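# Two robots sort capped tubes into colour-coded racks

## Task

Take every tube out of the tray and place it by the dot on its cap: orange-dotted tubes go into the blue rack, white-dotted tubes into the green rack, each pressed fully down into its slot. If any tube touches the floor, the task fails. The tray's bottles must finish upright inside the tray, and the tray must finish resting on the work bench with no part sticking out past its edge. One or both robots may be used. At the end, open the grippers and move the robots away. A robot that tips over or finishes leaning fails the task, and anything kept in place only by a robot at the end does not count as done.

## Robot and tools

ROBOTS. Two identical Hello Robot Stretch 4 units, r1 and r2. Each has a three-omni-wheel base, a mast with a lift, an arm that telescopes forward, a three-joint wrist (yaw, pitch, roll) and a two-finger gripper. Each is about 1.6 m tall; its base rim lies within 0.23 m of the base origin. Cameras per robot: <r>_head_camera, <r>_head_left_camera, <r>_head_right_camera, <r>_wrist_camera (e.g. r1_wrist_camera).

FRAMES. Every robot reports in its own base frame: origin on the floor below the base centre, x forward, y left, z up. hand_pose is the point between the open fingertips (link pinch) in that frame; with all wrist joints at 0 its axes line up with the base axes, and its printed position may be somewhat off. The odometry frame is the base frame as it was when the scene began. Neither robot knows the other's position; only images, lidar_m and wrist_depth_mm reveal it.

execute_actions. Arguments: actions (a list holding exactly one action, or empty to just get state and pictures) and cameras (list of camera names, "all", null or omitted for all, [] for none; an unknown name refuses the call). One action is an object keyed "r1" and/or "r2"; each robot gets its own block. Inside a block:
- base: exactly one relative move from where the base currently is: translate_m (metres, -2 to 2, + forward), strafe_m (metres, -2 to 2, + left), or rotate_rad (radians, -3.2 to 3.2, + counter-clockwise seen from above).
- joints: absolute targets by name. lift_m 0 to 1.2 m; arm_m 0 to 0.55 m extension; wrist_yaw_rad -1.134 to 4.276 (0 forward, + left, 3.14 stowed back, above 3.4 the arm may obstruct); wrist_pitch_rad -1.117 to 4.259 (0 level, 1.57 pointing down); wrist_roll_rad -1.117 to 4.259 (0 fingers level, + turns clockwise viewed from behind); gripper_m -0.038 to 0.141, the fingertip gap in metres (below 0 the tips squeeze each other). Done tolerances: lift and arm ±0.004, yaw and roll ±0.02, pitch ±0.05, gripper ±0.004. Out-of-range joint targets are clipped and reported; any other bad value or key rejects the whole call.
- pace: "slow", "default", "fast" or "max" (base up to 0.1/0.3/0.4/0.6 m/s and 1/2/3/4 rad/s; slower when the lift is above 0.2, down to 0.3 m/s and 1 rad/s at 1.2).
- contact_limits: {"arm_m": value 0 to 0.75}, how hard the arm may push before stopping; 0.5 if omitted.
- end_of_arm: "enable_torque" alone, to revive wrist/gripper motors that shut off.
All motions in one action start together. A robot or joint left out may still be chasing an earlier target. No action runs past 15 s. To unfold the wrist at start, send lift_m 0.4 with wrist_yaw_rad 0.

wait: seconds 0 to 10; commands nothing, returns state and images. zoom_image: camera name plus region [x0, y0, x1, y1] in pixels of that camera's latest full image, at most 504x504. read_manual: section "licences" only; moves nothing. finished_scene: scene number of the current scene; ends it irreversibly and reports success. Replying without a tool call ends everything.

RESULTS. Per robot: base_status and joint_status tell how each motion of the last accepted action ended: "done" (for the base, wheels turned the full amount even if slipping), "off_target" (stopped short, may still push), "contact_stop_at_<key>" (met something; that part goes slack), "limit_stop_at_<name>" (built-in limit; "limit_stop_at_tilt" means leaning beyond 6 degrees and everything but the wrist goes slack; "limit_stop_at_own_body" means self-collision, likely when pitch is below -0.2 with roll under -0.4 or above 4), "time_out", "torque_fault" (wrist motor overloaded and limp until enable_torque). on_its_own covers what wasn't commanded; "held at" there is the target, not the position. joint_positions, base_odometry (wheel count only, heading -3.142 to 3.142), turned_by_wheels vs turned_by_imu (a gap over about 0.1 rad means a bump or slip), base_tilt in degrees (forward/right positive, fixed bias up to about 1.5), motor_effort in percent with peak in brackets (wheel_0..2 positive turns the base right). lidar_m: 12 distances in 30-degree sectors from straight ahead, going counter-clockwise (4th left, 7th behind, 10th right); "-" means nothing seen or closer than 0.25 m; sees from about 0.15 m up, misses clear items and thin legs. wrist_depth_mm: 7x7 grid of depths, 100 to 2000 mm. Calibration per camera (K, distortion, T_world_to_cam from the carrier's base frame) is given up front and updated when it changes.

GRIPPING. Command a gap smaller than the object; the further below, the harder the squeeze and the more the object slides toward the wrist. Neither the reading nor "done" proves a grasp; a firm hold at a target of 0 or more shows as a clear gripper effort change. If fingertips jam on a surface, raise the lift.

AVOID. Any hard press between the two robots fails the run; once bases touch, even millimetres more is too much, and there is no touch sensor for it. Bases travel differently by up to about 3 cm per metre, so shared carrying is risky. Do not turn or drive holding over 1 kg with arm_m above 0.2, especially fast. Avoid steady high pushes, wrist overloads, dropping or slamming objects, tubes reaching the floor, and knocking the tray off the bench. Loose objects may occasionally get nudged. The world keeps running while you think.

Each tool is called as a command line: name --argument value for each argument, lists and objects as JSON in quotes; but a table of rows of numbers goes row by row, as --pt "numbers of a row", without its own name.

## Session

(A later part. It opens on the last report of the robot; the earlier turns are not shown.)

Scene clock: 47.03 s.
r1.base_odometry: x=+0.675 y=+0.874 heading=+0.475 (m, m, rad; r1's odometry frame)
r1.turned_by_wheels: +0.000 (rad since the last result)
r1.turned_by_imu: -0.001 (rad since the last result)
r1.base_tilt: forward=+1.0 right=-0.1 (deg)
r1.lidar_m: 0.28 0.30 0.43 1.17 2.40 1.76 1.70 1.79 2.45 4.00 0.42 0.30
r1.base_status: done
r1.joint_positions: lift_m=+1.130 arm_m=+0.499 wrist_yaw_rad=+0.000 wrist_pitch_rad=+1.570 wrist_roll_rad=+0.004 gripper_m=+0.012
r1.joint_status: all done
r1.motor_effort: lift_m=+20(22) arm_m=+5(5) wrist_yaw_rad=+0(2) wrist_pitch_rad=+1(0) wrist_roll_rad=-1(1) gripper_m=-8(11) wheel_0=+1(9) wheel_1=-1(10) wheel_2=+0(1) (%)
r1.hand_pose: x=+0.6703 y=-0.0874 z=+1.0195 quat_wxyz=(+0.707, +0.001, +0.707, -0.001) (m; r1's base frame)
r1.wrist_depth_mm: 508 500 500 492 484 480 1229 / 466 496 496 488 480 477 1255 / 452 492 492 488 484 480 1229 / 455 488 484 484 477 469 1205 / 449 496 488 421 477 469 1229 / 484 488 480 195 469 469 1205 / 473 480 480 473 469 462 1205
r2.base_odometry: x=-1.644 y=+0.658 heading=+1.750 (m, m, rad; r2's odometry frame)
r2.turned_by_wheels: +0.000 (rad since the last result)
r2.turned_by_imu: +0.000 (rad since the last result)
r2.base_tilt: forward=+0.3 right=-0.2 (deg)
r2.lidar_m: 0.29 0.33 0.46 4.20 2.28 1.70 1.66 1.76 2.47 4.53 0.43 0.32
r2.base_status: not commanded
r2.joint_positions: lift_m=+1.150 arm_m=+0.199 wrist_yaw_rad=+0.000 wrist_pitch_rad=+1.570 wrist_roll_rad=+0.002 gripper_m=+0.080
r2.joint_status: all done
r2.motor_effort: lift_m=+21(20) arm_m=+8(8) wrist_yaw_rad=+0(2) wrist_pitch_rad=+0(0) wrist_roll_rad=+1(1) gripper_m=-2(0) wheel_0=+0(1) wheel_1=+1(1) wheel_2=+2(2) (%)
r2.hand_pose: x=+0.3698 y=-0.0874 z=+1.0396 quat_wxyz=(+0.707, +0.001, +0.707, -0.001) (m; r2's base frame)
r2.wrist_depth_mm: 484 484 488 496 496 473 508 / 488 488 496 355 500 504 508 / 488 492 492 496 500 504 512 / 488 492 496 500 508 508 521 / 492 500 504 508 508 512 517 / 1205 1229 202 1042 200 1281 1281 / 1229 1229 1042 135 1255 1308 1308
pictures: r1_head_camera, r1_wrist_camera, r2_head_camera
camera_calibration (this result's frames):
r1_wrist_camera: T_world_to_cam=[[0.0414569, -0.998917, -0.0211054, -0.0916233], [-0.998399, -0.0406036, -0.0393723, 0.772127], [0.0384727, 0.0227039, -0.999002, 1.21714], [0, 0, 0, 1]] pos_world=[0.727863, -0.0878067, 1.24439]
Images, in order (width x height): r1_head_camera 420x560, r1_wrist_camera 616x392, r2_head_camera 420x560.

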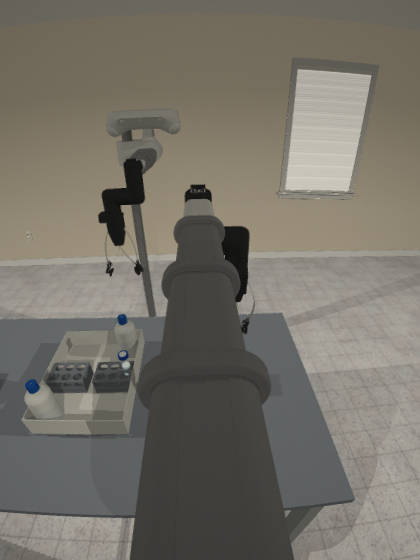

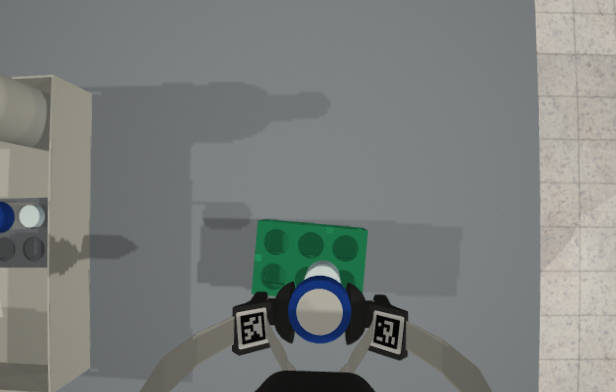

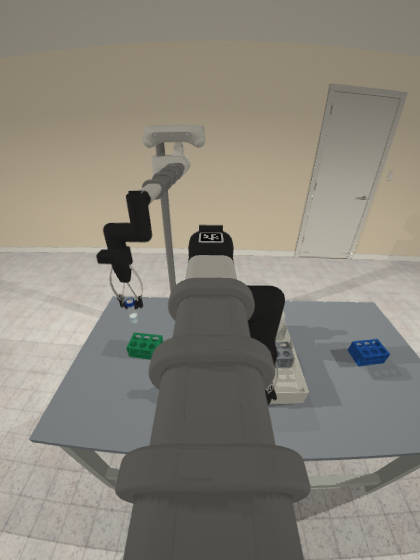

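execute_actions --actions '[{"r1": {"base": {"strafe_m": -0.024}, "joints": {"lift_m": 1.05, "arm_m": 0.469}, "pace": "default"}, "r2": {"joints": {"arm_m": 0.44, "lift_m": 1.08}, "pace": "default"}}]' --cameras '["r1_wrist_camera", "r2_wrist_camera", "r1_head_camera"]'

Scene clock: 51.83 s.
r1.base_odometry: x=+0.686 y=+0.853 heading=+0.475 (m, m, rad; r1's odometry frame)
r1.turned_by_wheels: +0.000 (rad since the last result)
r1.turned_by_imu: -0.001 (rad since the last result)
r1.base_tilt: forward=+1.0 right=-0.2 (deg)
r1.lidar_m: 0.27 0.30 0.44 1.16 2.39 1.79 1.70 1.78 2.44 3.95 0.41 0.28
r1.base_status: done
r1.joint_positions: lift_m=+1.050 arm_m=+0.470 wrist_yaw_rad=+0.000 wrist_pitch_rad=+1.570 wrist_roll_rad=+0.004 gripper_m=+0.012
r1.joint_status: all done
r1.motor_effort: lift_m=+14(17) arm_m=-5(6) wrist_yaw_rad=-1(1) wrist_pitch_rad=+0(0) wrist_roll_rad=-2(2) gripper_m=-11(10) wheel_0=-1(10) wheel_1=+0(10) wheel_2=+0(2) (%)
r1.hand_pose: x=+0.6410 y=-0.0874 z=+0.9400 quat_wxyz=(+0.707, +0.001, +0.707, -0.001) (m; r1's base frame)
r1.wrist_depth_mm: 424 418 413 407 404 399 1160 / 424 415 410 404 404 399 1138 / 418 415 407 404 402 394 1138 / 413 413 407 402 399 394 768 / 413 410 399 342 397 392 750 / 410 407 404 195 392 389 387 / 410 407 399 397 392 387 387
r2.base_odometry: x=-1.644 y=+0.658 heading=+1.750 (m, m, rad; r2's odometry frame)
r2.turned_by_wheels: +0.000 (rad since the last result)
r2.turned_by_imu: +0.000 (rad since the last result)
r2.base_tilt: forward=+0.2 right=-0.2 (deg)
r2.lidar_m: 0.29 0.31 0.44 4.19 2.28 1.71 1.65 1.77 2.48 4.53 0.44 0.32
r2.base_status: not commanded
r2.joint_positions: lift_m=+1.080 arm_m=+0.439 wrist_yaw_rad=+0.000 wrist_pitch_rad=+1.570 wrist_roll_rad=+0.002 gripper_m=+0.080
r2.joint_status: all done
r2.motor_effort: lift_m=+16(21) arm_m=+8(8) wrist_yaw_rad=-1(1) wrist_pitch_rad=+0(1) wrist_roll_rad=+1(1) gripper_m=-1(4) wheel_0=+0(1) wheel_1=+1(1) wheel_2=+1(2) (%)
r2.hand_pose: x=+0.6098 y=-0.0874 z=+0.9699 quat_wxyz=(+0.707, +0.001, +0.707, -0.001) (m; r2's base frame)
r2.wrist_depth_mm: 415 418 424 424 427 349 291 / 415 415 421 427 430 418 397 / 418 421 427 424 430 418 439 / 421 421 424 370 392 375 442 / 424 427 427 433 433 436 442 / 427 427 202 320 199 442 445 / 427 430 439 135 410 399 452
pictures: r1_head_camera, r1_wrist_camera, r2_wrist_camera
camera_calibration (this result's frames):
r1_wrist_camera: T_world_to_cam=[[0.0413074, -0.998923, -0.0211111, -0.0919876], [-0.998411, -0.040457, -0.039235, 0.739658], [0.0383386, 0.0226982, -0.999007, 1.1389], [0, 0, 0, 1]] pos_world=[0.698618, -0.0878152, 1.16485]
r2_wrist_camera: T_world_to_cam=[[0.00849065, -0.998726, 0.0497375, -0.156898], [-0.999719, -0.00737638, 0.0225439, 0.6379], [-0.0221483, -0.0499149, -0.998508, 1.20358], [0, 0, 0, 1]] pos_world=[0.66571, -0.0919155, 1.19521]
Images, in order (width x height): r1_head_camera 420x560, r1_wrist_camera 616x392, r2_wrist_camera 616x392.

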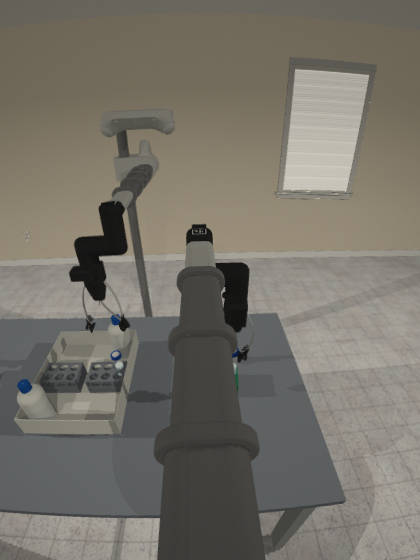

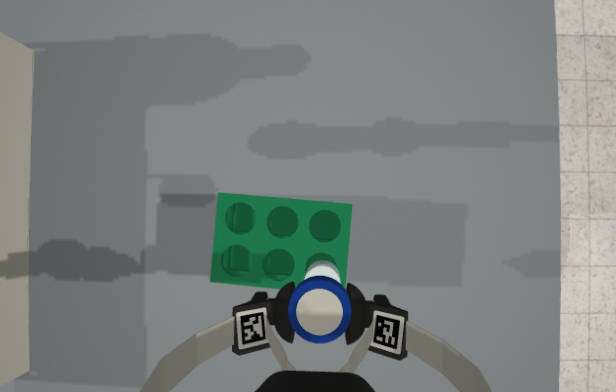

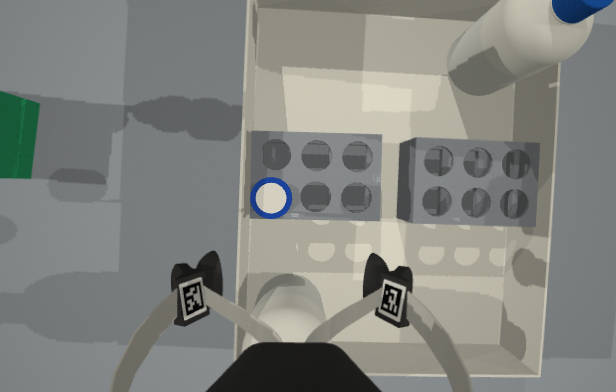

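zoom_image --camera "r1_wrist_camera" --region '[190, 170, 430, 350]'

Region (190, 170, 430, 350) of r1_wrist_camera's 616x392 image, scaled by 2.100; it fills the top 378 rows of this view, and the rest is white.

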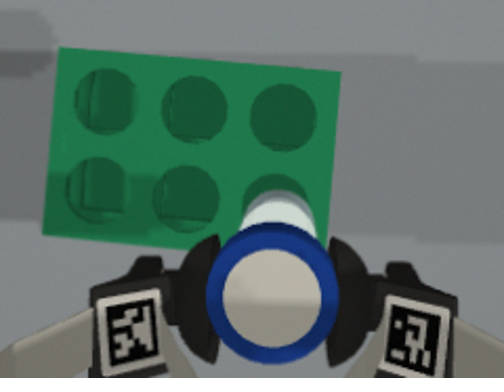

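execute_actions --actions '[{"r1": {"joints": {"lift_m": 1.005}, "pace": "default"}, "r2": {"base": {"strafe_m": 0.018}, "joints": {"arm_m": 0.482, "lift_m": 1.03}, "pace": "default"}}]' --cameras '["r1_wrist_camera", "r2_wrist_camera", "r1_head_right_camera"]'

Scene clock: 59.30 s.
r1.base_odometry: x=+0.686 y=+0.853 heading=+0.475 (m, m, rad; r1's odometry frame)
r1.turned_by_wheels: +0.000 (rad since the last result)
r1.turned_by_imu: -0.001 (rad since the last result)
r1.base_tilt: forward=+1.0 right=-0.1 (deg)
r1.lidar_m: 0.28 0.30 0.43 1.16 2.40 1.75 1.70 1.79 2.44 3.96 0.41 0.31
r1.base_status: not commanded
r1.joint_positions: lift_m=+1.005 arm_m=+0.470 wrist_yaw_rad=+0.000 wrist_pitch_rad=+1.570 wrist_roll_rad=+0.004 gripper_m=+0.012
r1.joint_status: all done
r1.motor_effort: lift_m=+14(12) arm_m=-6(5) wrist_yaw_rad=+0(0) wrist_pitch_rad=+0(1) wrist_roll_rad=-2(1) gripper_m=-14(10) wheel_0=-1(1) wheel_1=+0(0) wheel_2=+0(0) (%)
r1.hand_pose: x=+0.6410 y=-0.0874 z=+0.8950 quat_wxyz=(+0.707, +0.001, +0.707, -0.001) (m; r1's base frame)
r1.wrist_depth_mm: 377 373 368 364 357 355 353 / 373 370 366 362 357 353 351 / 370 368 366 362 357 351 349 / 368 366 362 355 353 349 347 / 368 364 325 296 351 347 345 / 366 359 297 195 347 345 345 / 366 359 355 351 347 342 342
r2.base_odometry: x=-1.661 y=+0.654 heading=+1.750 (m, m, rad; r2's odometry frame)
r2.turned_by_wheels: +0.000 (rad since the last result)
r2.turned_by_imu: +0.000 (rad since the last result)
r2.base_tilt: forward=+0.3 right=-0.2 (deg)
r2.lidar_m: 0.28 0.32 0.44 4.17 2.25 1.71 1.66 1.76 2.48 4.56 0.43 0.29
r2.base_status: done
r2.joint_positions: lift_m=+1.030 arm_m=+0.481 wrist_yaw_rad=+0.000 wrist_pitch_rad=+1.570 wrist_roll_rad=+0.002 gripper_m=+0.080
r2.joint_status: all done
r2.motor_effort: lift_m=+16(19) arm_m=+8(8) wrist_yaw_rad=+2(2) wrist_pitch_rad=+0(0) wrist_roll_rad=+1(1) gripper_m=-2(5) wheel_0=-1(7) wheel_1=-1(4) wheel_2=+0(1) (%)
r2.hand_pose: x=+0.6518 y=-0.0874 z=+0.9199 quat_wxyz=(+0.707, +0.001, +0.707, -0.001) (m; r2's base frame)
r2.wrist_depth_mm: 368 370 373 368 359 351 310 / 370 373 375 377 379 379 287 / 370 373 377 377 382 384 364 / 373 373 379 322 368 340 349 / 373 379 382 319 325 329 330 / 375 377 202 384 200 392 373 / 375 379 382 135 389 394 366
pictures: r1_head_right_camera, r1_wrist_camera, r2_wrist_camera
camera_calibration (this result's frames):
r1_wrist_camera: T_world_to_cam=[[0.0413079, -0.998923, -0.0211111, -0.0929371], [-0.998411, -0.0404575, -0.0392351, 0.737891], [0.0383388, 0.0226982, -0.999007, 1.09398], [0, 0, 0, 1]] pos_world=[0.698616, -0.0878152, 1.11988]
r2_wrist_camera: T_world_to_cam=[[0.00844781, -0.998727, 0.0497362, -0.154738], [-0.999716, -0.00732608, 0.0226929, 0.680856], [-0.0222996, -0.0499138, -0.998505, 1.15469], [0, 0, 0, 1]] pos_world=[0.707719, -0.0919184, 1.14521]
Images, in order (width x height): r1_head_right_camera 420x672, r1_wrist_camera 616x392, r2_wrist_camera 616x392.

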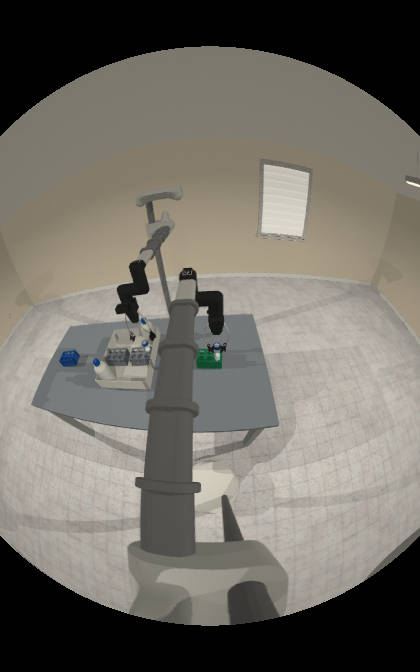

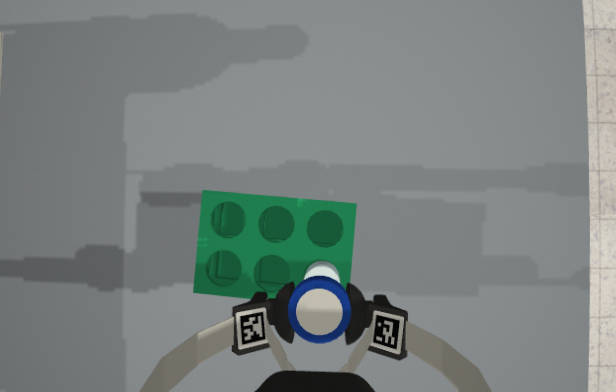

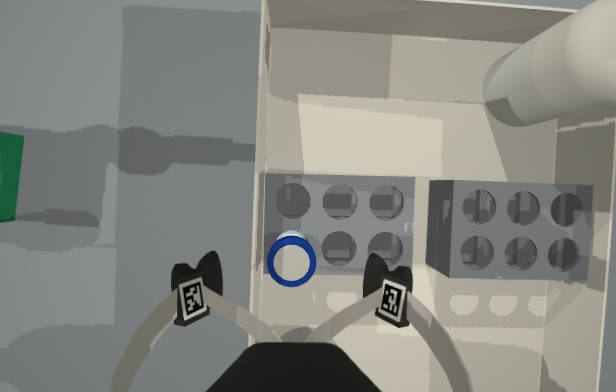

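execute_actions --actions '[{"r1": {"joints": {"lift_m": 0.968}, "pace": "default"}, "r2": {"joints": {"lift_m": 0.978}, "pace": "default"}}]' --cameras '["r1_wrist_camera", "r2_wrist_camera"]'

Scene clock: 62.23 s.
r1.base_odometry: x=+0.686 y=+0.853 heading=+0.475 (m, m, rad; r1's odometry frame)
r1.turned_by_wheels: +0.000 (rad since the last result)
r1.turned_by_imu: +0.000 (rad since the last result)
r1.base_tilt: forward=+1.0 right=-0.1 (deg)
r1.lidar_m: 0.27 0.30 0.42 1.17 2.38 1.77 1.70 1.78 2.43 3.95 0.41 0.29
r1.base_status: not commanded
r1.joint_positions: lift_m=+0.968 arm_m=+0.470 wrist_yaw_rad=+0.000 wrist_pitch_rad=+1.570 wrist_roll_rad=+0.004 gripper_m=+0.012
r1.joint_status: all done
r1.motor_effort: lift_m=+14(12) arm_m=-5(5) wrist_yaw_rad=-2(1) wrist_pitch_rad=-1(1) wrist_roll_rad=-1(2) gripper_m=-12(9) wheel_0=-1(1) wheel_1=+1(1) wheel_2=+0(0) (%)
r1.hand_pose: x=+0.6410 y=-0.0874 z=+0.8580 quat_wxyz=(+0.707, +0.001, +0.707, -0.001) (m; r1's base frame)
r1.wrist_depth_mm: 338 332 330 325 324 317 315 / 334 332 327 324 320 317 314 / 332 329 325 322 319 314 312 / 332 329 317 320 317 314 310 / 330 327 263 260 317 310 309 / 327 325 259 195 312 309 307 / 327 322 317 315 310 307 307
r2.base_odometry: x=-1.661 y=+0.654 heading=+1.750 (m, m, rad; r2's odometry frame)
r2.turned_by_wheels: +0.000 (rad since the last result)
r2.turned_by_imu: +0.000 (rad since the last result)
r2.base_tilt: forward=+0.3 right=-0.2 (deg)
r2.lidar_m: 0.29 0.31 0.46 4.17 2.26 1.70 1.66 1.76 2.49 4.54 0.44 0.32
r2.base_status: not commanded
r2.joint_positions: lift_m=+0.978 arm_m=+0.481 wrist_yaw_rad=+0.000 wrist_pitch_rad=+1.570 wrist_roll_rad=+0.002 gripper_m=+0.080
r2.joint_status: all done
r2.motor_effort: lift_m=+17(17) arm_m=+8(8) wrist_yaw_rad=+1(1) wrist_pitch_rad=-1(1) wrist_roll_rad=+0(1) gripper_m=-1(0) wheel_0=-1(0) wheel_1=-1(1) wheel_2=+0(0) (%)
r2.hand_pose: x=+0.6518 y=-0.0874 z=+0.8679 quat_wxyz=(+0.707, +0.001, +0.707, -0.001) (m; r2's base frame)
r2.wrist_depth_mm: 319 320 322 324 325 329 298 / 319 322 324 324 329 330 286 / 320 324 329 327 329 332 336 / 322 325 329 270 272 307 304 / 324 325 329 268 272 307 278 / 324 329 202 270 199 338 340 / 327 329 330 135 336 340 342
pictures: r1_wrist_camera, r2_wrist_camera
camera_calibration (this result's frames):
r1_wrist_camera: T_world_to_cam=[[0.0413073, -0.998923, -0.0211111, -0.093718], [-0.998411, -0.0404569, -0.0392351, 0.736438], [0.0383388, 0.0226982, -0.999007, 1.05701], [0, 0, 0, 1]] pos_world=[0.698615, -0.0878152, 1.08287]
r2_wrist_camera: T_world_to_cam=[[0.00844799, -0.998727, 0.0497362, -0.152152], [-0.999716, -0.00732626, 0.0226929, 0.682039], [-0.0222996, -0.0499138, -0.998505, 1.10276], [0, 0, 0, 1]] pos_world=[0.707722, -0.0919184, 1.0932]
Images, in order (width x height): r1_wrist_camera 616x392, r2_wrist_camera 616x392.

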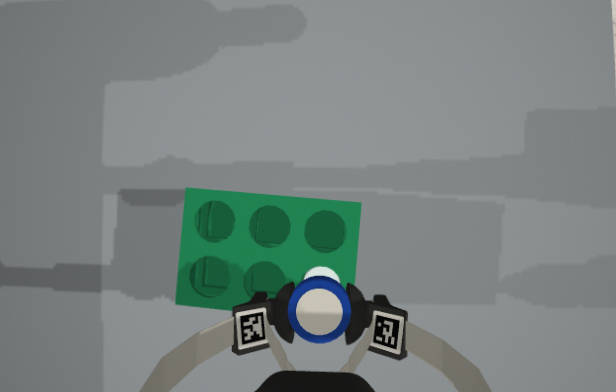

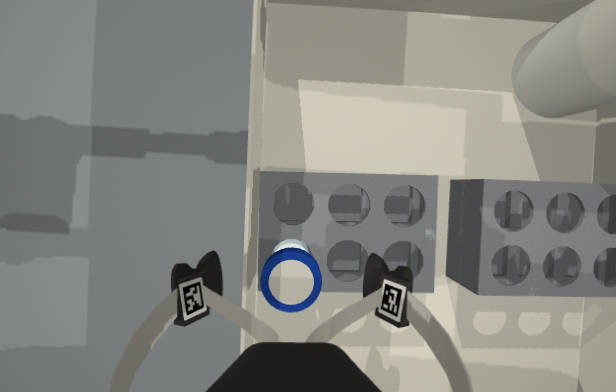

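execute_actions --actions '[{"r1": {"joints": {"gripper_m": 0.07}, "pace": "default"}, "r2": {"joints": {"gripper_m": 0.012}, "pace": "default"}}]' --cameras '["r1_wrist_camera", "r2_wrist_camera"]'

execute_actions --actions '[{"r1": {"joints": {"lift_m": 1.08}, "pace": "fast"}, "r2": {"joints": {"lift_m": 1.1}, "pace": "default"}}]' --cameras '["r1_wrist_camera", "r2_wrist_camera", "r1_head_right_camera"]'

Scene clock: 65.20 s.
r1.base_odometry: x=+0.686 y=+0.853 heading=+0.475 (m, m, rad; r1's odometry frame)
r1.turned_by_wheels: +0.000 (rad since the last result)
r1.turned_by_imu: +0.000 (rad since the last result)
r1.base_tilt: forward=+1.0 right=-0.1 (deg)
r1.lidar_m: 0.28 0.29 0.41 1.16 2.38 1.78 1.71 1.78 2.44 3.95 0.41 0.30
r1.base_status: not commanded
r1.joint_positions: lift_m=+0.968 arm_m=+0.470 wrist_yaw_rad=+0.000 wrist_pitch_rad=+1.570 wrist_roll_rad=+0.004 gripper_m=+0.070
r1.joint_status: all done
r1.motor_effort: lift_m=+14(14) arm_m=-5(5) wrist_yaw_rad=+1(0) wrist_pitch_rad=-2(2) wrist_roll_rad=-2(1) gripper_m=+4(12) wheel_0=-1(1) wheel_1=+0(1) wheel_2=+0(0) (%)
r1.hand_pose: x=+0.6410 y=-0.0874 z=+0.8580 quat_wxyz=(+0.707, +0.001, +0.707, -0.001) (m; r1's base frame)
r1.wrist_depth_mm: 336 332 329 324 320 319 315 / 336 332 327 324 322 317 314 / 332 329 325 322 319 315 314 / 330 327 319 320 319 312 310 / 327 325 263 260 315 312 309 / 329 324 214 196 312 310 307 / 327 322 317 314 312 309 307
r2.base_odometry: x=-1.661 y=+0.654 heading=+1.750 (m, m, rad; r2's odometry frame)
r2.turned_by_wheels: +0.000 (rad since the last result)
r2.turned_by_imu: +0.000 (rad since the last result)
r2.base_tilt: forward=+0.2 right=-0.2 (deg)
r2.lidar_m: 0.29 0.33 0.45 4.17 2.26 1.71 1.65 1.74 2.48 4.53 0.44 0.31
r2.base_status: not commanded
r2.joint_positions: lift_m=+0.978 arm_m=+0.481 wrist_yaw_rad=+0.000 wrist_pitch_rad=+1.570 wrist_roll_rad=+0.002 gripper_m=+0.012
r2.joint_status: all done
r2.motor_effort: lift_m=+17(17) arm_m=+8(8) wrist_yaw_rad=+1(1) wrist_pitch_rad=-1(0) wrist_roll_rad=+1(1) gripper_m=-9(13) wheel_0=-1(1) wheel_1=-1(1) wheel_2=+0(0) (%)
r2.hand_pose: x=+0.6518 y=-0.0874 z=+0.8679 quat_wxyz=(+0.707, +0.001, +0.707, -0.001) (m; r2's base frame)
r2.wrist_depth_mm: 317 319 322 322 325 329 298 / 319 322 324 325 325 330 286 / 320 322 324 325 329 332 334 / 320 325 327 268 274 306 307 / 325 327 327 268 272 306 279 / 324 327 190 202 193 338 340 / 325 329 332 131 336 340 342
pictures: r1_wrist_camera, r2_wrist_camera
camera_calibration (this result's frames):
r1_wrist_camera: T_world_to_cam=[[0.0413076, -0.998923, -0.0211111, -0.0937181], [-0.998411, -0.0404572, -0.039235, 0.736435], [0.0383386, 0.0226982, -0.999007, 1.05701], [0, 0, 0, 1]] pos_world=[0.698612, -0.0878152, 1.08287]
r2_wrist_camera: T_world_to_cam=[[0.00844773, -0.998727, 0.0497362, -0.152152], [-0.999716, -0.007326, 0.0226929, 0.682039], [-0.0222996, -0.0499138, -0.998505, 1.10276], [0, 0, 0, 1]] pos_world=[0.707722, -0.0919184, 1.0932]
Images, in order (width x height): r1_wrist_camera 616x392, r2_wrist_camera 616x392.

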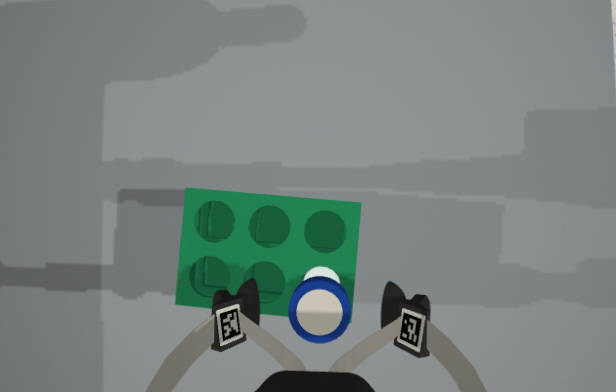

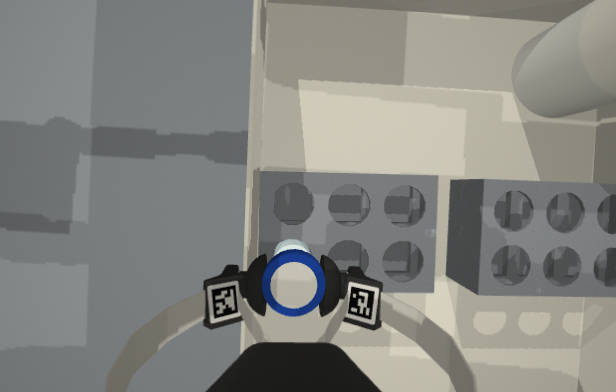

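Scene clock: 66.77 s.
r1.base_odometry: x=+0.686 y=+0.853 heading=+0.475 (m, m, rad; r1's odometry frame)
r1.turned_by_wheels: +0.000 (rad since the last result)
r1.turned_by_imu: +0.000 (rad since the last result)
r1.base_tilt: forward=+1.0 right=-0.1 (deg)
r1.lidar_m: 0.28 0.30 0.43 1.14 2.41 1.78 1.70 1.78 2.45 3.96 0.41 0.28
r1.base_status: not commanded
r1.joint_positions: lift_m=+1.080 arm_m=+0.470 wrist_yaw_rad=+0.000 wrist_pitch_rad=+1.570 wrist_roll_rad=+0.004 gripper_m=+0.070
r1.joint_status: all done
r1.motor_effort: lift_m=+20(23) arm_m=-6(5) wrist_yaw_rad=-1(0) wrist_pitch_rad=+0(1) wrist_roll_rad=-1(2) gripper_m=-5(0) wheel_0=-1(1) wheel_1=+0(1) wheel_2=+0(0) (%)
r1.hand_pose: x=+0.6410 y=-0.0874 z=+0.9695 quat_wxyz=(+0.707, +0.001, +0.707, -0.001) (m; r1's base frame)
r1.wrist_depth_mm: 455 452 445 442 439 430 1182 / 442 442 439 439 433 427 1182 / 442 445 439 433 430 427 1205 / 442 439 436 433 430 427 1160 / 439 439 433 370 427 424 1160 / 439 436 214 427 421 418 1138 / 436 436 427 424 418 418 1138
r2.base_odometry: x=-1.661 y=+0.654 heading=+1.750 (m, m, rad; r2's odometry frame)
r2.turned_by_wheels: +0.000 (rad since the last result)
r2.turned_by_imu: +0.000 (rad since the last result)
r2.base_tilt: forward=+0.3 right=-0.1 (deg)
r2.lidar_m: 0.30 0.31 0.47 4.17 2.27 1.71 1.66 1.75 2.49 4.54 0.44 0.33
r2.base_status: not commanded
r2.joint_positions: lift_m=+1.100 arm_m=+0.481 wrist_yaw_rad=+0.000 wrist_pitch_rad=+1.570 wrist_roll_rad=+0.002 gripper_m=+0.012
r2.joint_status: all done
r2.motor_effort: lift_m=+21(26) arm_m=+8(8) wrist_yaw_rad=+1(1) wrist_pitch_rad=-1(2) wrist_roll_rad=+1(0) gripper_m=-10(13) wheel_0=-1(1) wheel_1=-1(1) wheel_2=+0(0) (%)
r2.hand_pose: x=+0.6518 y=-0.0874 z=+0.9895 quat_wxyz=(+0.707, +0.001, +0.707, -0.001) (m; r2's base frame)
r2.wrist_depth_mm: 433 436 439 433 442 449 452 / 433 436 442 442 449 384 315 / 439 439 442 449 452 452 424 / 433 442 445 418 449 399 466 / 442 445 449 287 452 427 462 / 442 449 190 202 193 459 469 / 445 452 455 131 459 433 469
pictures: r1_head_right_camera, r1_wrist_camera, r2_wrist_camera
camera_calibration (this result's frames):
r1_wrist_camera: T_world_to_cam=[[0.0413087, -0.998923, -0.021109, -0.0913683], [-0.998409, -0.0404572, -0.0392853, 0.740866], [0.038389, 0.0226982, -0.999005, 1.16831], [0, 0, 0, 1]] pos_world=[0.698611, -0.0878152, 1.19433]
r2_wrist_camera: T_world_to_cam=[[0.00844791, -0.998727, 0.0497362, -0.158199], [-0.999716, -0.00732617, 0.0226929, 0.679283], [-0.0222996, -0.0499138, -0.998505, 1.22417], [0, 0, 0, 1]] pos_world=[0.707725, -0.0919184, 1.21479]
Images, in order (width x height): r1_head_right_camera 420x672, r1_wrist_camera 616x392, r2_wrist_camera 616x392.

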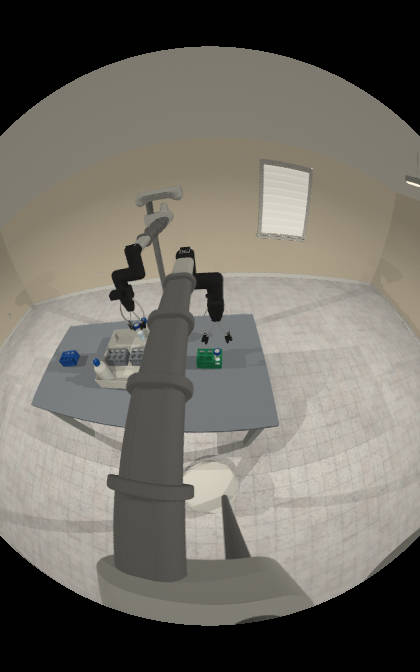

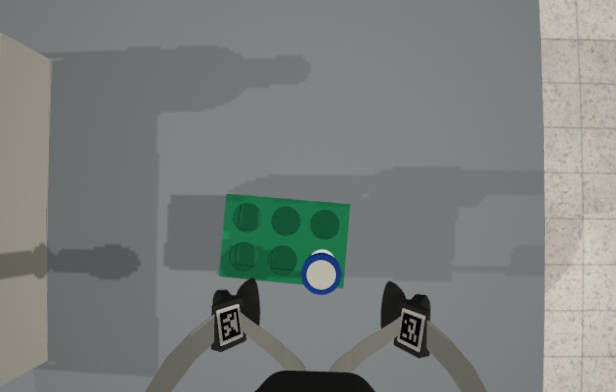

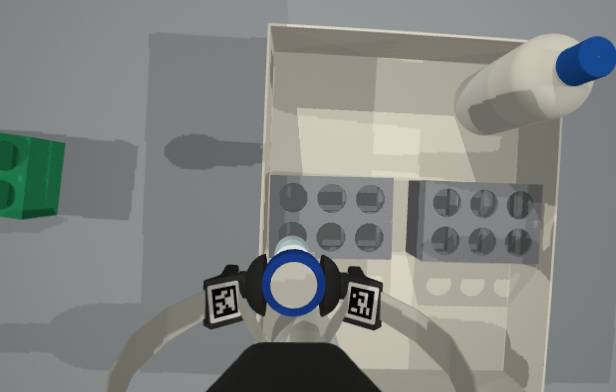

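execute_actions --actions '[{"r1": {"base": {"translate_m": -0.4}, "joints": {"arm_m": 0.0}, "pace": "max"}, "r2": {"base": {"strafe_m": 0.3}, "joints": {"arm_m": 0.52}, "pace": "default"}}]' --cameras '["r1_head_camera", "r2_wrist_camera"]'

Scene clock: 73.53 s.
r1.base_odometry: x=+0.331 y=+0.670 heading=+0.475 (m, m, rad; r1's odometry frame)
r1.turned_by_wheels: +0.000 (rad since the last result)
r1.turned_by_imu: -0.002 (rad since the last result)
r1.base_tilt: forward=+0.9 right=-0.2 (deg)
r1.lidar_m: 0.68 0.71 1.00 4.81 1.86 1.36 1.30 1.35 1.89 3.96 4.12 0.72
r1.base_status: done
r1.joint_positions: lift_m=+1.080 arm_m=+0.001 wrist_yaw_rad=+0.000 wrist_pitch_rad=+1.570 wrist_roll_rad=+0.004 gripper_m=+0.070
r1.joint_status: all done
r1.motor_effort: lift_m=+20(21) arm_m=-5(3) wrist_yaw_rad=+1(2) wrist_pitch_rad=-1(3) wrist_roll_rad=-2(2) gripper_m=+0(1) wheel_0=-1(6) wheel_1=-1(7) wheel_2=-2(10) (%)
r1.hand_pose: x=+0.1722 y=-0.0874 z=+0.9695 quat_wxyz=(+0.707, +0.002, +0.707, -0.002) (m; r1's base frame)
r1.wrist_depth_mm: 1281 1255 1255 1229 1182 1182 1182 / 1281 1229 1229 1229 1205 1182 1182 / 1229 1255 1229 1229 1205 1205 1182 / 1229 1229 1229 1229 1182 1182 1182 / 1229 1205 1229 991 1182 1160 1182 / 1229 1229 214 991 960 1160 1160 / 1229 1205 1205 707 1182 1160 1160
r2.base_odometry: x=-1.957 y=+0.601 heading=+1.750 (m, m, rad; r2's odometry frame)
r2.turned_by_wheels: +0.000 (rad since the last result)
r2.turned_by_imu: -0.001 (rad since the last result)
r2.base_tilt: forward=+0.3 right=-0.2 (deg)
r2.lidar_m: 0.31 0.34 3.98 3.87 2.25 1.72 1.63 1.76 2.47 1.12 0.45 0.32
r2.base_status: done
r2.joint_positions: lift_m=+1.100 arm_m=+0.519 wrist_yaw_rad=+0.000 wrist_pitch_rad=+1.570 wrist_roll_rad=+0.002 gripper_m=+0.012
r2.joint_status: all done
r2.motor_effort: lift_m=+21(22) arm_m=+8(9) wrist_yaw_rad=+1(1) wrist_pitch_rad=-1(1) wrist_roll_rad=+0(1) gripper_m=-13(13) wheel_0=+0(8) wheel_1=-1(10) wheel_2=+1(1) (%)
r2.hand_pose: x=+0.6897 y=-0.0874 z=+0.9896 quat_wxyz=(+0.707, +0.001, +0.707, -0.001) (m; r2's base frame)
r2.wrist_depth_mm: 433 436 442 445 449 455 459 / 436 439 442 445 452 452 455 / 439 442 445 449 452 455 424 / 439 442 389 445 455 455 418 / 439 445 445 287 462 462 402 / 442 445 190 202 193 462 433 / 442 452 452 131 462 452 404
pictures: r1_head_camera, r2_wrist_camera
camera_calibration (this result's frames):
r2_wrist_camera: T_world_to_cam=[[0.00841127, -0.998727, 0.0497361, -0.158498], [-0.999716, -0.00728898, 0.0227034, 0.717243], [-0.0223119, -0.0499129, -0.998504, 1.2251], [0, 0, 0, 1]] pos_world=[0.745706, -0.0919204, 1.21487]
Images, in order (width x height): r1_head_camera 420x560, r2_wrist_camera 616x392.

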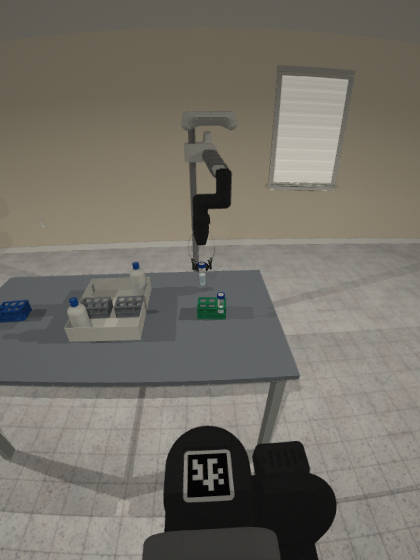

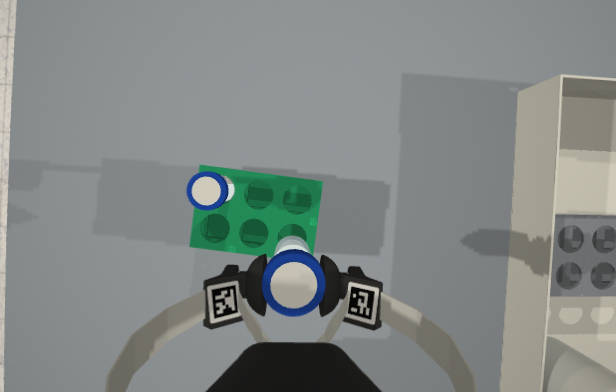

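zoom_image --camera "r2_wrist_camera" --region '[170, 150, 410, 330]'

Region (170, 150, 410, 330) of r2_wrist_camera's 616x392 image, scaled by 2.100; it fills the top 378 rows of this view, and the rest is white.

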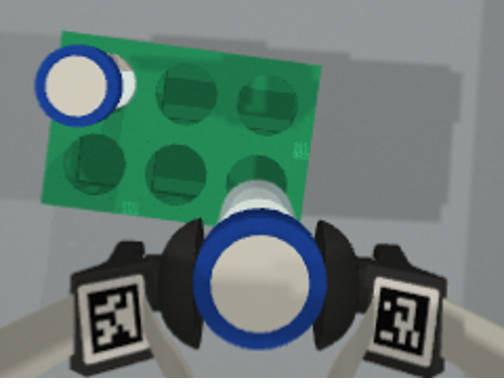

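execute_actions --actions '[{"r2": {"joints": {"arm_m": 0.516, "lift_m": 1.045}, "pace": "default"}}]' --cameras '["r1_head_camera", "r2_wrist_camera"]'

zoom_image --camera "r2_wrist_camera" --region '[170, 150, 410, 330]'

Scene clock: 75.97 s.
r1.base_odometry: x=+0.331 y=+0.670 heading=+0.475 (m, m, rad; r1's odometry frame)
r1.turned_by_wheels: +0.000 (rad since the last result)
r1.turned_by_imu: +0.000 (rad since the last result)
r1.base_tilt: forward=+1.0 right=+0.0 (deg)
r1.lidar_m: 0.68 0.72 0.97 4.80 1.87 1.35 1.30 1.34 1.87 3.96 4.11 0.73
r1.base_status: not commanded
r1.joint_positions: lift_m=+1.080 arm_m=+0.001 wrist_yaw_rad=+0.000 wrist_pitch_rad=+1.570 wrist_roll_rad=+0.004 gripper_m=+0.070
r1.joint_status: not commanded
r1.motor_effort: lift_m=+20(20) arm_m=-5(5) wrist_yaw_rad=-1(1) wrist_pitch_rad=-1(1) wrist_roll_rad=-2(1) gripper_m=+0(0) wheel_0=-1(1) wheel_1=-1(1) wheel_2=-2(2) (%)
r1.hand_pose: x=+0.1722 y=-0.0874 z=+0.9695 quat_wxyz=(+0.707, +0.002, +0.707, -0.002) (m; r1's base frame)
r1.wrist_depth_mm: 1281 1255 1229 1229 1229 1205 1182 / 1255 1281 1229 1255 1205 1182 1182 / 1255 1229 1229 1205 1205 1182 1182 / 1255 1255 1255 1205 1182 1160 1205 / 1229 1255 1205 991 1182 1182 1138 / 1229 1229 214 976 960 1160 1160 / 1255 1229 1205 691 1160 1160 1138
r2.base_odometry: x=-1.957 y=+0.601 heading=+1.750 (m, m, rad; r2's odometry frame)
r2.turned_by_wheels: +0.000 (rad since the last result)
r2.turned_by_imu: +0.000 (rad since the last result)
r2.base_tilt: forward=+0.2 right=-0.2 (deg)
r2.lidar_m: 0.31 0.34 3.99 3.88 2.25 1.71 1.64 1.75 2.48 1.13 0.44 0.33
r2.base_status: not commanded
r2.joint_positions: lift_m=+1.045 arm_m=+0.517 wrist_yaw_rad=+0.000 wrist_pitch_rad=+1.570 wrist_roll_rad=+0.002 gripper_m=+0.012
r2.joint_status: all done
r2.motor_effort: lift_m=+16(15) arm_m=-8(9) wrist_yaw_rad=+2(1) wrist_pitch_rad=-1(0) wrist_roll_rad=+1(1) gripper_m=-11(10) wheel_0=+1(0) wheel_1=-1(1) wheel_2=+1(1) (%)
r2.hand_pose: x=+0.6885 y=-0.0874 z=+0.9349 quat_wxyz=(+0.707, +0.001, +0.707, -0.001) (m; r2's base frame)
r2.wrist_depth_mm: 379 384 387 392 394 394 402 / 384 387 389 394 394 402 402 / 384 389 392 394 399 402 379 / 387 389 336 394 399 404 377 / 387 392 366 286 402 407 375 / 392 394 190 202 193 407 368 / 392 394 397 131 407 413 364
pictures: r1_head_camera, r2_wrist_camera
camera_calibration (this result's frames):
r2_wrist_camera: T_world_to_cam=[[0.00834667, -0.998728, 0.049736, -0.155725], [-0.999716, -0.00722345, 0.0227208, 0.717239], [-0.0223326, -0.0499115, -0.998504, 1.1705], [0, 0, 0, 1]] pos_world=[0.744475, -0.0919241, 1.1602]
Images, in order (width x height): r1_head_camera 420x560, r2_wrist_camera 616x392.

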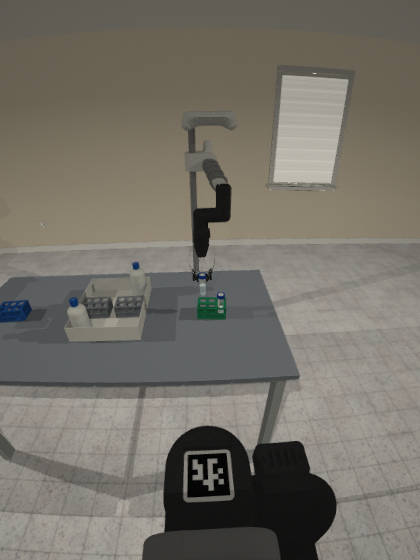

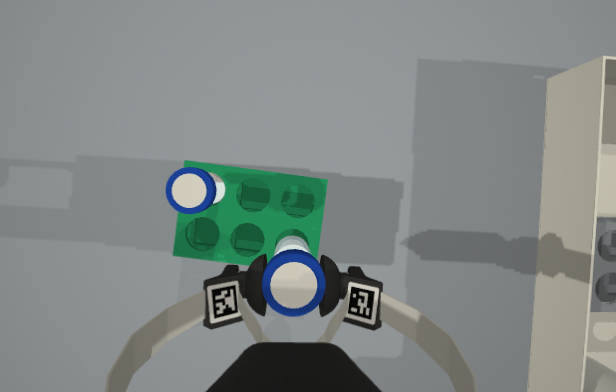

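Region (170, 150, 410, 330) of r2_wrist_camera's 616x392 image, scaled by 2.100; it fills the top 378 rows of this view, and the rest is white.

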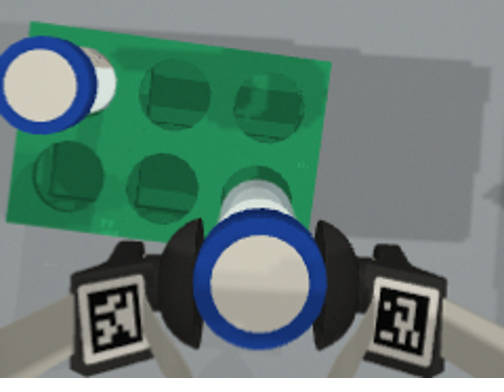

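execute_actions --actions '[{"r2": {"joints": {"arm_m": 0.514, "lift_m": 0.979}, "pace": "default"}}]' --cameras '["r1_head_camera", "r2_wrist_camera"]'

Scene clock: 78.53 s.
r1.base_odometry: x=+0.331 y=+0.670 heading=+0.475 (m, m, rad; r1's odometry frame)
r1.turned_by_wheels: +0.000 (rad since the last result)
r1.turned_by_imu: +0.000 (rad since the last result)
r1.base_tilt: forward=+1.0 right=-0.1 (deg)
r1.lidar_m: 0.68 0.71 0.98 4.80 1.85 1.34 1.30 1.36 1.86 3.95 4.11 0.72
r1.base_status: not commanded
r1.joint_positions: lift_m=+1.080 arm_m=+0.001 wrist_yaw_rad=+0.000 wrist_pitch_rad=+1.570 wrist_roll_rad=+0.004 gripper_m=+0.070
r1.joint_status: not commanded
r1.motor_effort: lift_m=+20(20) arm_m=-5(5) wrist_yaw_rad=+1(1) wrist_pitch_rad=-1(2) wrist_roll_rad=-2(1) gripper_m=-3(0) wheel_0=-1(1) wheel_1=-1(1) wheel_2=-2(2) (%)
r1.hand_pose: x=+0.1722 y=-0.0874 z=+0.9695 quat_wxyz=(+0.707, +0.002, +0.707, -0.002) (m; r1's base frame)
r1.wrist_depth_mm: 1255 1229 1255 1229 1229 1205 1205 / 1255 1255 1229 1229 1205 1205 1182 / 1229 1255 1255 1229 1182 1205 1182 / 1229 1229 1205 1205 1205 1182 1160 / 1255 1205 1229 991 1182 1182 1160 / 1229 1229 215 976 960 1182 1138 / 1229 1205 1205 699 1182 1160 1160
r2.base_odometry: x=-1.957 y=+0.601 heading=+1.750 (m, m, rad; r2's odometry frame)
r2.turned_by_wheels: +0.000 (rad since the last result)
r2.turned_by_imu: +0.000 (rad since the last result)
r2.base_tilt: forward=+0.2 right=-0.2 (deg)
r2.lidar_m: 0.31 0.32 4.00 3.86 2.27 1.70 1.65 1.73 2.47 1.13 0.46 0.33
r2.base_status: not commanded
r2.joint_positions: lift_m=+0.979 arm_m=+0.515 wrist_yaw_rad=+0.000 wrist_pitch_rad=+1.570 wrist_roll_rad=+0.002 gripper_m=+0.012
r2.joint_status: all done
r2.motor_effort: lift_m=+17(13) arm_m=-8(8) wrist_yaw_rad=+0(1) wrist_pitch_rad=-1(1) wrist_roll_rad=+1(1) gripper_m=-15(14) wheel_0=+0(0) wheel_1=-1(1) wheel_2=+1(1) (%)
r2.hand_pose: x=+0.6865 y=-0.0874 z=+0.8689 quat_wxyz=(+0.707, +0.001, +0.707, -0.001) (m; r2's base frame)
r2.wrist_depth_mm: 319 322 324 325 330 332 332 / 320 324 325 329 332 332 336 / 322 324 325 330 332 334 338 / 322 208 270 325 332 338 340 / 324 327 271 272 338 340 342 / 325 329 191 202 193 340 343 / 329 329 330 131 340 342 343
pictures: r1_head_camera, r2_wrist_camera
camera_calibration (this result's frames):
r2_wrist_camera: T_world_to_cam=[[0.00832907, -0.998728, 0.0497358, -0.152414], [-0.999715, -0.00720478, 0.0227417, 0.716732], [-0.0223545, -0.0499111, -0.998503, 1.10458], [0, 0, 0, 1]] pos_world=[0.74249, -0.0919252, 1.09421]
Images, in order (width x height): r1_head_camera 420x560, r2_wrist_camera 616x392.

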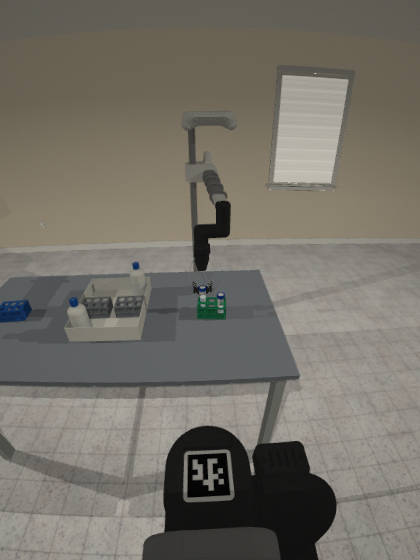

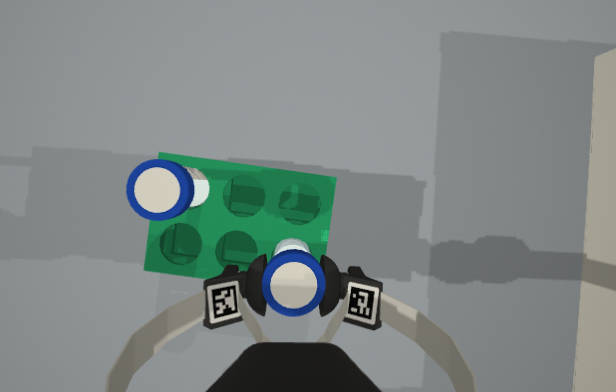

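execute_actions --actions '[{"r2": {"joints": {"gripper_m": 0.07}, "pace": "default"}}]' --cameras '["r2_wrist_camera"]'

execute_actions --actions '[{"r2": {"joints": {"lift_m": 1.07}, "pace": "fast"}}]' --cameras '["r1_head_camera", "r2_wrist_camera"]'

Scene clock: 80.63 s.
r1.base_odometry: x=+0.331 y=+0.670 heading=+0.475 (m, m, rad; r1's odometry frame)
r1.turned_by_wheels: +0.000 (rad since the last result)
r1.turned_by_imu: +0.000 (rad since the last result)
r1.base_tilt: forward=+0.9 right=-0.1 (deg)
r1.lidar_m: 0.66 0.71 0.99 4.80 1.85 1.37 1.30 1.36 1.86 3.97 4.13 0.72
r1.base_status: not commanded
r1.joint_positions: lift_m=+1.080 arm_m=+0.001 wrist_yaw_rad=+0.000 wrist_pitch_rad=+1.570 wrist_roll_rad=+0.004 gripper_m=+0.070
r1.joint_status: not commanded
r1.motor_effort: lift_m=+20(20) arm_m=-5(5) wrist_yaw_rad=+0(1) wrist_pitch_rad=+0(2) wrist_roll_rad=-1(2) gripper_m=-4(3) wheel_0=-1(1) wheel_1=-1(1) wheel_2=-2(2) (%)
r1.hand_pose: x=+0.1722 y=-0.0874 z=+0.9695 quat_wxyz=(+0.707, +0.002, +0.707, -0.002) (m; r1's base frame)
r1.wrist_depth_mm: 1255 1281 1229 1229 1229 1229 1182 / 1255 1281 1255 1229 1182 1160 1182 / 1255 1281 1229 1229 1205 1205 1182 / 1229 1255 1229 1205 1182 1182 1205 / 1255 1229 1205 991 1205 1182 1160 / 1229 1229 215 976 976 1182 1160 / 1229 1182 1182 699 1182 1160 1160
r2.base_odometry: x=-1.957 y=+0.601 heading=+1.750 (m, m, rad; r2's odometry frame)
r2.turned_by_wheels: +0.000 (rad since the last result)
r2.turned_by_imu: +0.000 (rad since the last result)
r2.base_tilt: forward=+0.3 right=-0.2 (deg)
r2.lidar_m: 0.30 0.33 3.97 3.85 2.25 1.71 1.64 1.74 2.47 1.12 0.44 0.30
r2.base_status: not commanded
r2.joint_positions: lift_m=+0.979 arm_m=+0.515 wrist_yaw_rad=+0.000 wrist_pitch_rad=+1.570 wrist_roll_rad=+0.002 gripper_m=+0.070
r2.joint_status: all done
r2.motor_effort: lift_m=+16(17) arm_m=-8(8) wrist_yaw_rad=+2(1) wrist_pitch_rad=-1(0) wrist_roll_rad=+0(0) gripper_m=-2(17) wheel_0=+0(0) wheel_1=-1(1) wheel_2=+1(1) (%)
r2.hand_pose: x=+0.6865 y=-0.0874 z=+0.8689 quat_wxyz=(+0.707, +0.001, +0.707, -0.001) (m; r2's base frame)
r2.wrist_depth_mm: 320 320 322 329 330 332 336 / 320 322 327 329 330 334 336 / 322 324 327 330 332 336 338 / 322 209 270 327 334 338 340 / 324 325 271 272 336 340 342 / 325 329 196 336 205 340 342 / 329 329 334 135 340 342 345
pictures: r2_wrist_camera
camera_calibration (this result's frames):
r2_wrist_camera: T_world_to_cam=[[0.00832922, -0.998728, 0.0497358, -0.152414], [-0.999715, -0.00720494, 0.0227416, 0.716732], [-0.0223543, -0.0499111, -0.998503, 1.10458], [0, 0, 0, 1]] pos_world=[0.742489, -0.0919252, 1.09421]
Images, in order (width x height): r2_wrist_camera 616x392.

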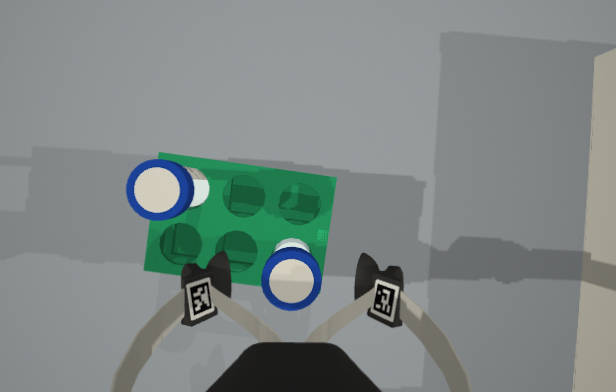

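Scene clock: 81.77 s.
r1.base_odometry: x=+0.331 y=+0.670 heading=+0.475 (m, m, rad; r1's odometry frame)
r1.turned_by_wheels: +0.000 (rad since the last result)
r1.turned_by_imu: +0.000 (rad since the last result)
r1.base_tilt: forward=+1.0 right=-0.1 (deg)
r1.lidar_m: 0.68 0.70 1.00 4.79 1.85 1.36 1.30 1.36 1.85 3.96 4.10 0.72
r1.base_status: not commanded
r1.joint_positions: lift_m=+1.080 arm_m=+0.001 wrist_yaw_rad=+0.000 wrist_pitch_rad=+1.570 wrist_roll_rad=+0.004 gripper_m=+0.070
r1.joint_status: not commanded
r1.motor_effort: lift_m=+20(20) arm_m=-5(5) wrist_yaw_rad=-1(1) wrist_pitch_rad=-3(1) wrist_roll_rad=-2(2) gripper_m=-6(7) wheel_0=-1(1) wheel_1=-1(1) wheel_2=-2(2) (%)
r1.hand_pose: x=+0.1722 y=-0.0874 z=+0.9695 quat_wxyz=(+0.707, +0.002, +0.707, -0.002) (m; r1's base frame)
r1.wrist_depth_mm: 1255 1255 1229 1229 1205 1205 1160 / 1255 1255 1255 1229 1229 1205 1182 / 1255 1255 1229 1229 1182 1182 1182 / 1229 1229 1229 1205 1182 1182 1182 / 1255 1255 1205 991 1182 1182 1182 / 1255 1229 214 976 960 1182 1160 / 1229 1205 1205 691 1182 1182 1160
r2.base_odometry: x=-1.957 y=+0.601 heading=+1.750 (m, m, rad; r2's odometry frame)
r2.turned_by_wheels: +0.000 (rad since the last result)
r2.turned_by_imu: +0.000 (rad since the last result)
r2.base_tilt: forward=+0.2 right=-0.2 (deg)
r2.lidar_m: 0.29 0.33 4.00 3.88 2.28 1.68 1.65 1.75 2.46 1.12 0.46 0.33
r2.base_status: not commanded
r2.joint_positions: lift_m=+1.070 arm_m=+0.515 wrist_yaw_rad=+0.000 wrist_pitch_rad=+1.570 wrist_roll_rad=+0.002 gripper_m=+0.070
r2.joint_status: all done
r2.motor_effort: lift_m=+21(22) arm_m=-8(8) wrist_yaw_rad=+0(2) wrist_pitch_rad=-1(0) wrist_roll_rad=+1(1) gripper_m=+0(3) wheel_0=+0(0) wheel_1=-1(1) wheel_2=+1(1) (%)
r2.hand_pose: x=+0.6865 y=-0.0874 z=+0.9596 quat_wxyz=(+0.707, +0.001, +0.707, -0.001) (m; r2's base frame)
r2.wrist_depth_mm: 404 407 410 413 418 421 427 / 410 410 413 418 424 424 413 / 410 410 415 418 424 427 399 / 410 413 357 415 424 427 397 / 413 415 389 418 424 433 392 / 415 418 196 424 204 436 392 / 415 418 424 134 430 433 384
pictures: r1_head_camera, r2_wrist_camera
camera_calibration (this result's frames):
r2_wrist_camera: T_world_to_cam=[[0.00832917, -0.998728, 0.0497358, -0.156922], [-0.999715, -0.0072049, 0.0227416, 0.714667], [-0.0223544, -0.0499111, -0.998503, 1.19508], [0, 0, 0, 1]] pos_world=[0.742485, -0.0919252, 1.18485]
Images, in order (width x height): r1_head_camera 420x560, r2_wrist_camera 616x392.

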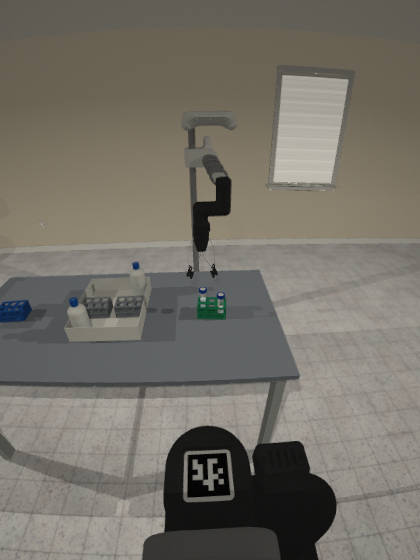

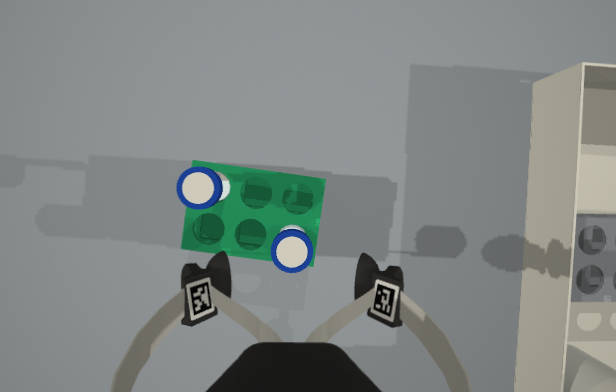

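zoom_image --camera "r1_head_camera" --region '[50, 250, 250, 350]'

execute_actions --actions '[{"r2": {"base": {"translate_m": -0.4}, "joints": {"arm_m": 0.0}, "pace": "max"}}]' --cameras '["r1_head_camera", "r2_head_camera"]'

Region (50, 250, 250, 350) of r1_head_camera's 420x560 image, scaled by 2.520, with more detail than that image has.

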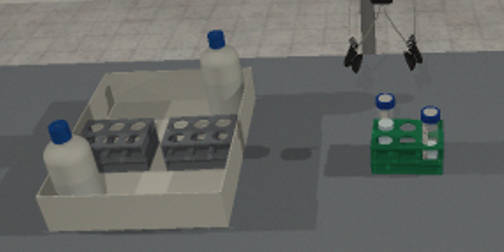

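Scene clock: 84.90 s.
r1.base_odometry: x=+0.331 y=+0.670 heading=+0.475 (m, m, rad; r1's odometry frame)
r1.turned_by_wheels: +0.000 (rad since the last result)
r1.turned_by_imu: +0.000 (rad since the last result)
r1.base_tilt: forward=+0.9 right=+0.0 (deg)
r1.lidar_m: 0.69 0.72 1.00 4.81 1.84 1.34 1.30 1.36 1.86 3.97 4.11 0.72
r1.base_status: not commanded
r1.joint_positions: lift_m=+1.080 arm_m=+0.001 wrist_yaw_rad=+0.000 wrist_pitch_rad=+1.570 wrist_roll_rad=+0.004 gripper_m=+0.070
r1.joint_status: not commanded
r1.motor_effort: lift_m=+20(20) arm_m=-5(5) wrist_yaw_rad=+0(1) wrist_pitch_rad=+0(2) wrist_roll_rad=-2(2) gripper_m=-1(0) wheel_0=-1(1) wheel_1=-1(1) wheel_2=-2(2) (%)
r1.hand_pose: x=+0.1722 y=-0.0874 z=+0.9695 quat_wxyz=(+0.707, +0.002, +0.707, -0.002) (m; r1's base frame)
r1.wrist_depth_mm: 1255 1255 1229 1205 1205 1205 1205 / 1255 1281 1229 1205 1229 1205 1205 / 1255 1255 1255 1205 1205 1205 1205 / 1255 1229 1229 1229 1182 1182 1182 / 1229 1229 1229 991 1182 1182 1160 / 1229 1205 214 991 991 1160 1138 / 1229 1205 1205 699 1160 1138 1160
r2.base_odometry: x=-1.885 y=+0.207 heading=+1.750 (m, m, rad; r2's odometry frame)
r2.turned_by_wheels: +0.000 (rad since the last result)
r2.turned_by_imu: +0.002 (rad since the last result)
r2.base_tilt: forward=+0.2 right=-0.2 (deg)
r2.lidar_m: 0.70 0.72 4.00 3.88 1.71 1.28 1.25 1.31 1.88 4.85 1.00 0.73
r2.base_status: done
r2.joint_positions: lift_m=+1.070 arm_m=+0.003 wrist_yaw_rad=+0.000 wrist_pitch_rad=+1.570 wrist_roll_rad=+0.002 gripper_m=+0.070
r2.joint_status: all done
joint sent to its limit — the command would take r2.arm_m past its lower limit, so that joint was sent only as far as its limit.
r2.motor_effort: lift_m=+21(21) arm_m=-8(8) wrist_yaw_rad=+2(1) wrist_pitch_rad=-1(1) wrist_roll_rad=+1(1) gripper_m=-1(3) wheel_0=+0(5) wheel_1=+0(7) wheel_2=+0(10) (%)
r2.hand_pose: x=+0.1737 y=-0.0874 z=+0.9596 quat_wxyz=(+0.707, +0.001, +0.707, -0.001) (m; r2's base frame)
r2.wrist_depth_mm: 1118 1160 1138 1160 1182 1182 1160 / 1138 1160 1138 1160 1182 1182 1182 / 1138 1138 1160 1138 1160 1182 1205 / 1138 1160 1160 1160 1229 1182 1229 / 1138 1182 960 976 1182 1205 1229 / 1160 1160 196 960 205 1205 1229 / 1160 1160 1160 135 1205 1205 1205
pictures: r1_head_camera, r2_head_camera
Images, in order (width x height): r1_head_camera 420x560, r2_head_camera 420x560.

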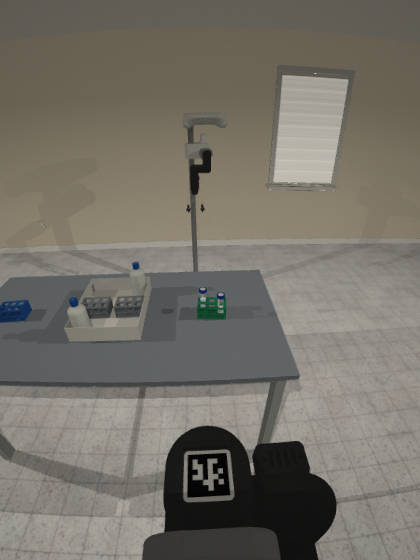

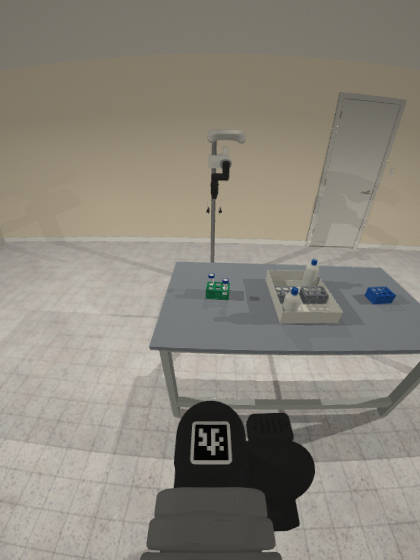

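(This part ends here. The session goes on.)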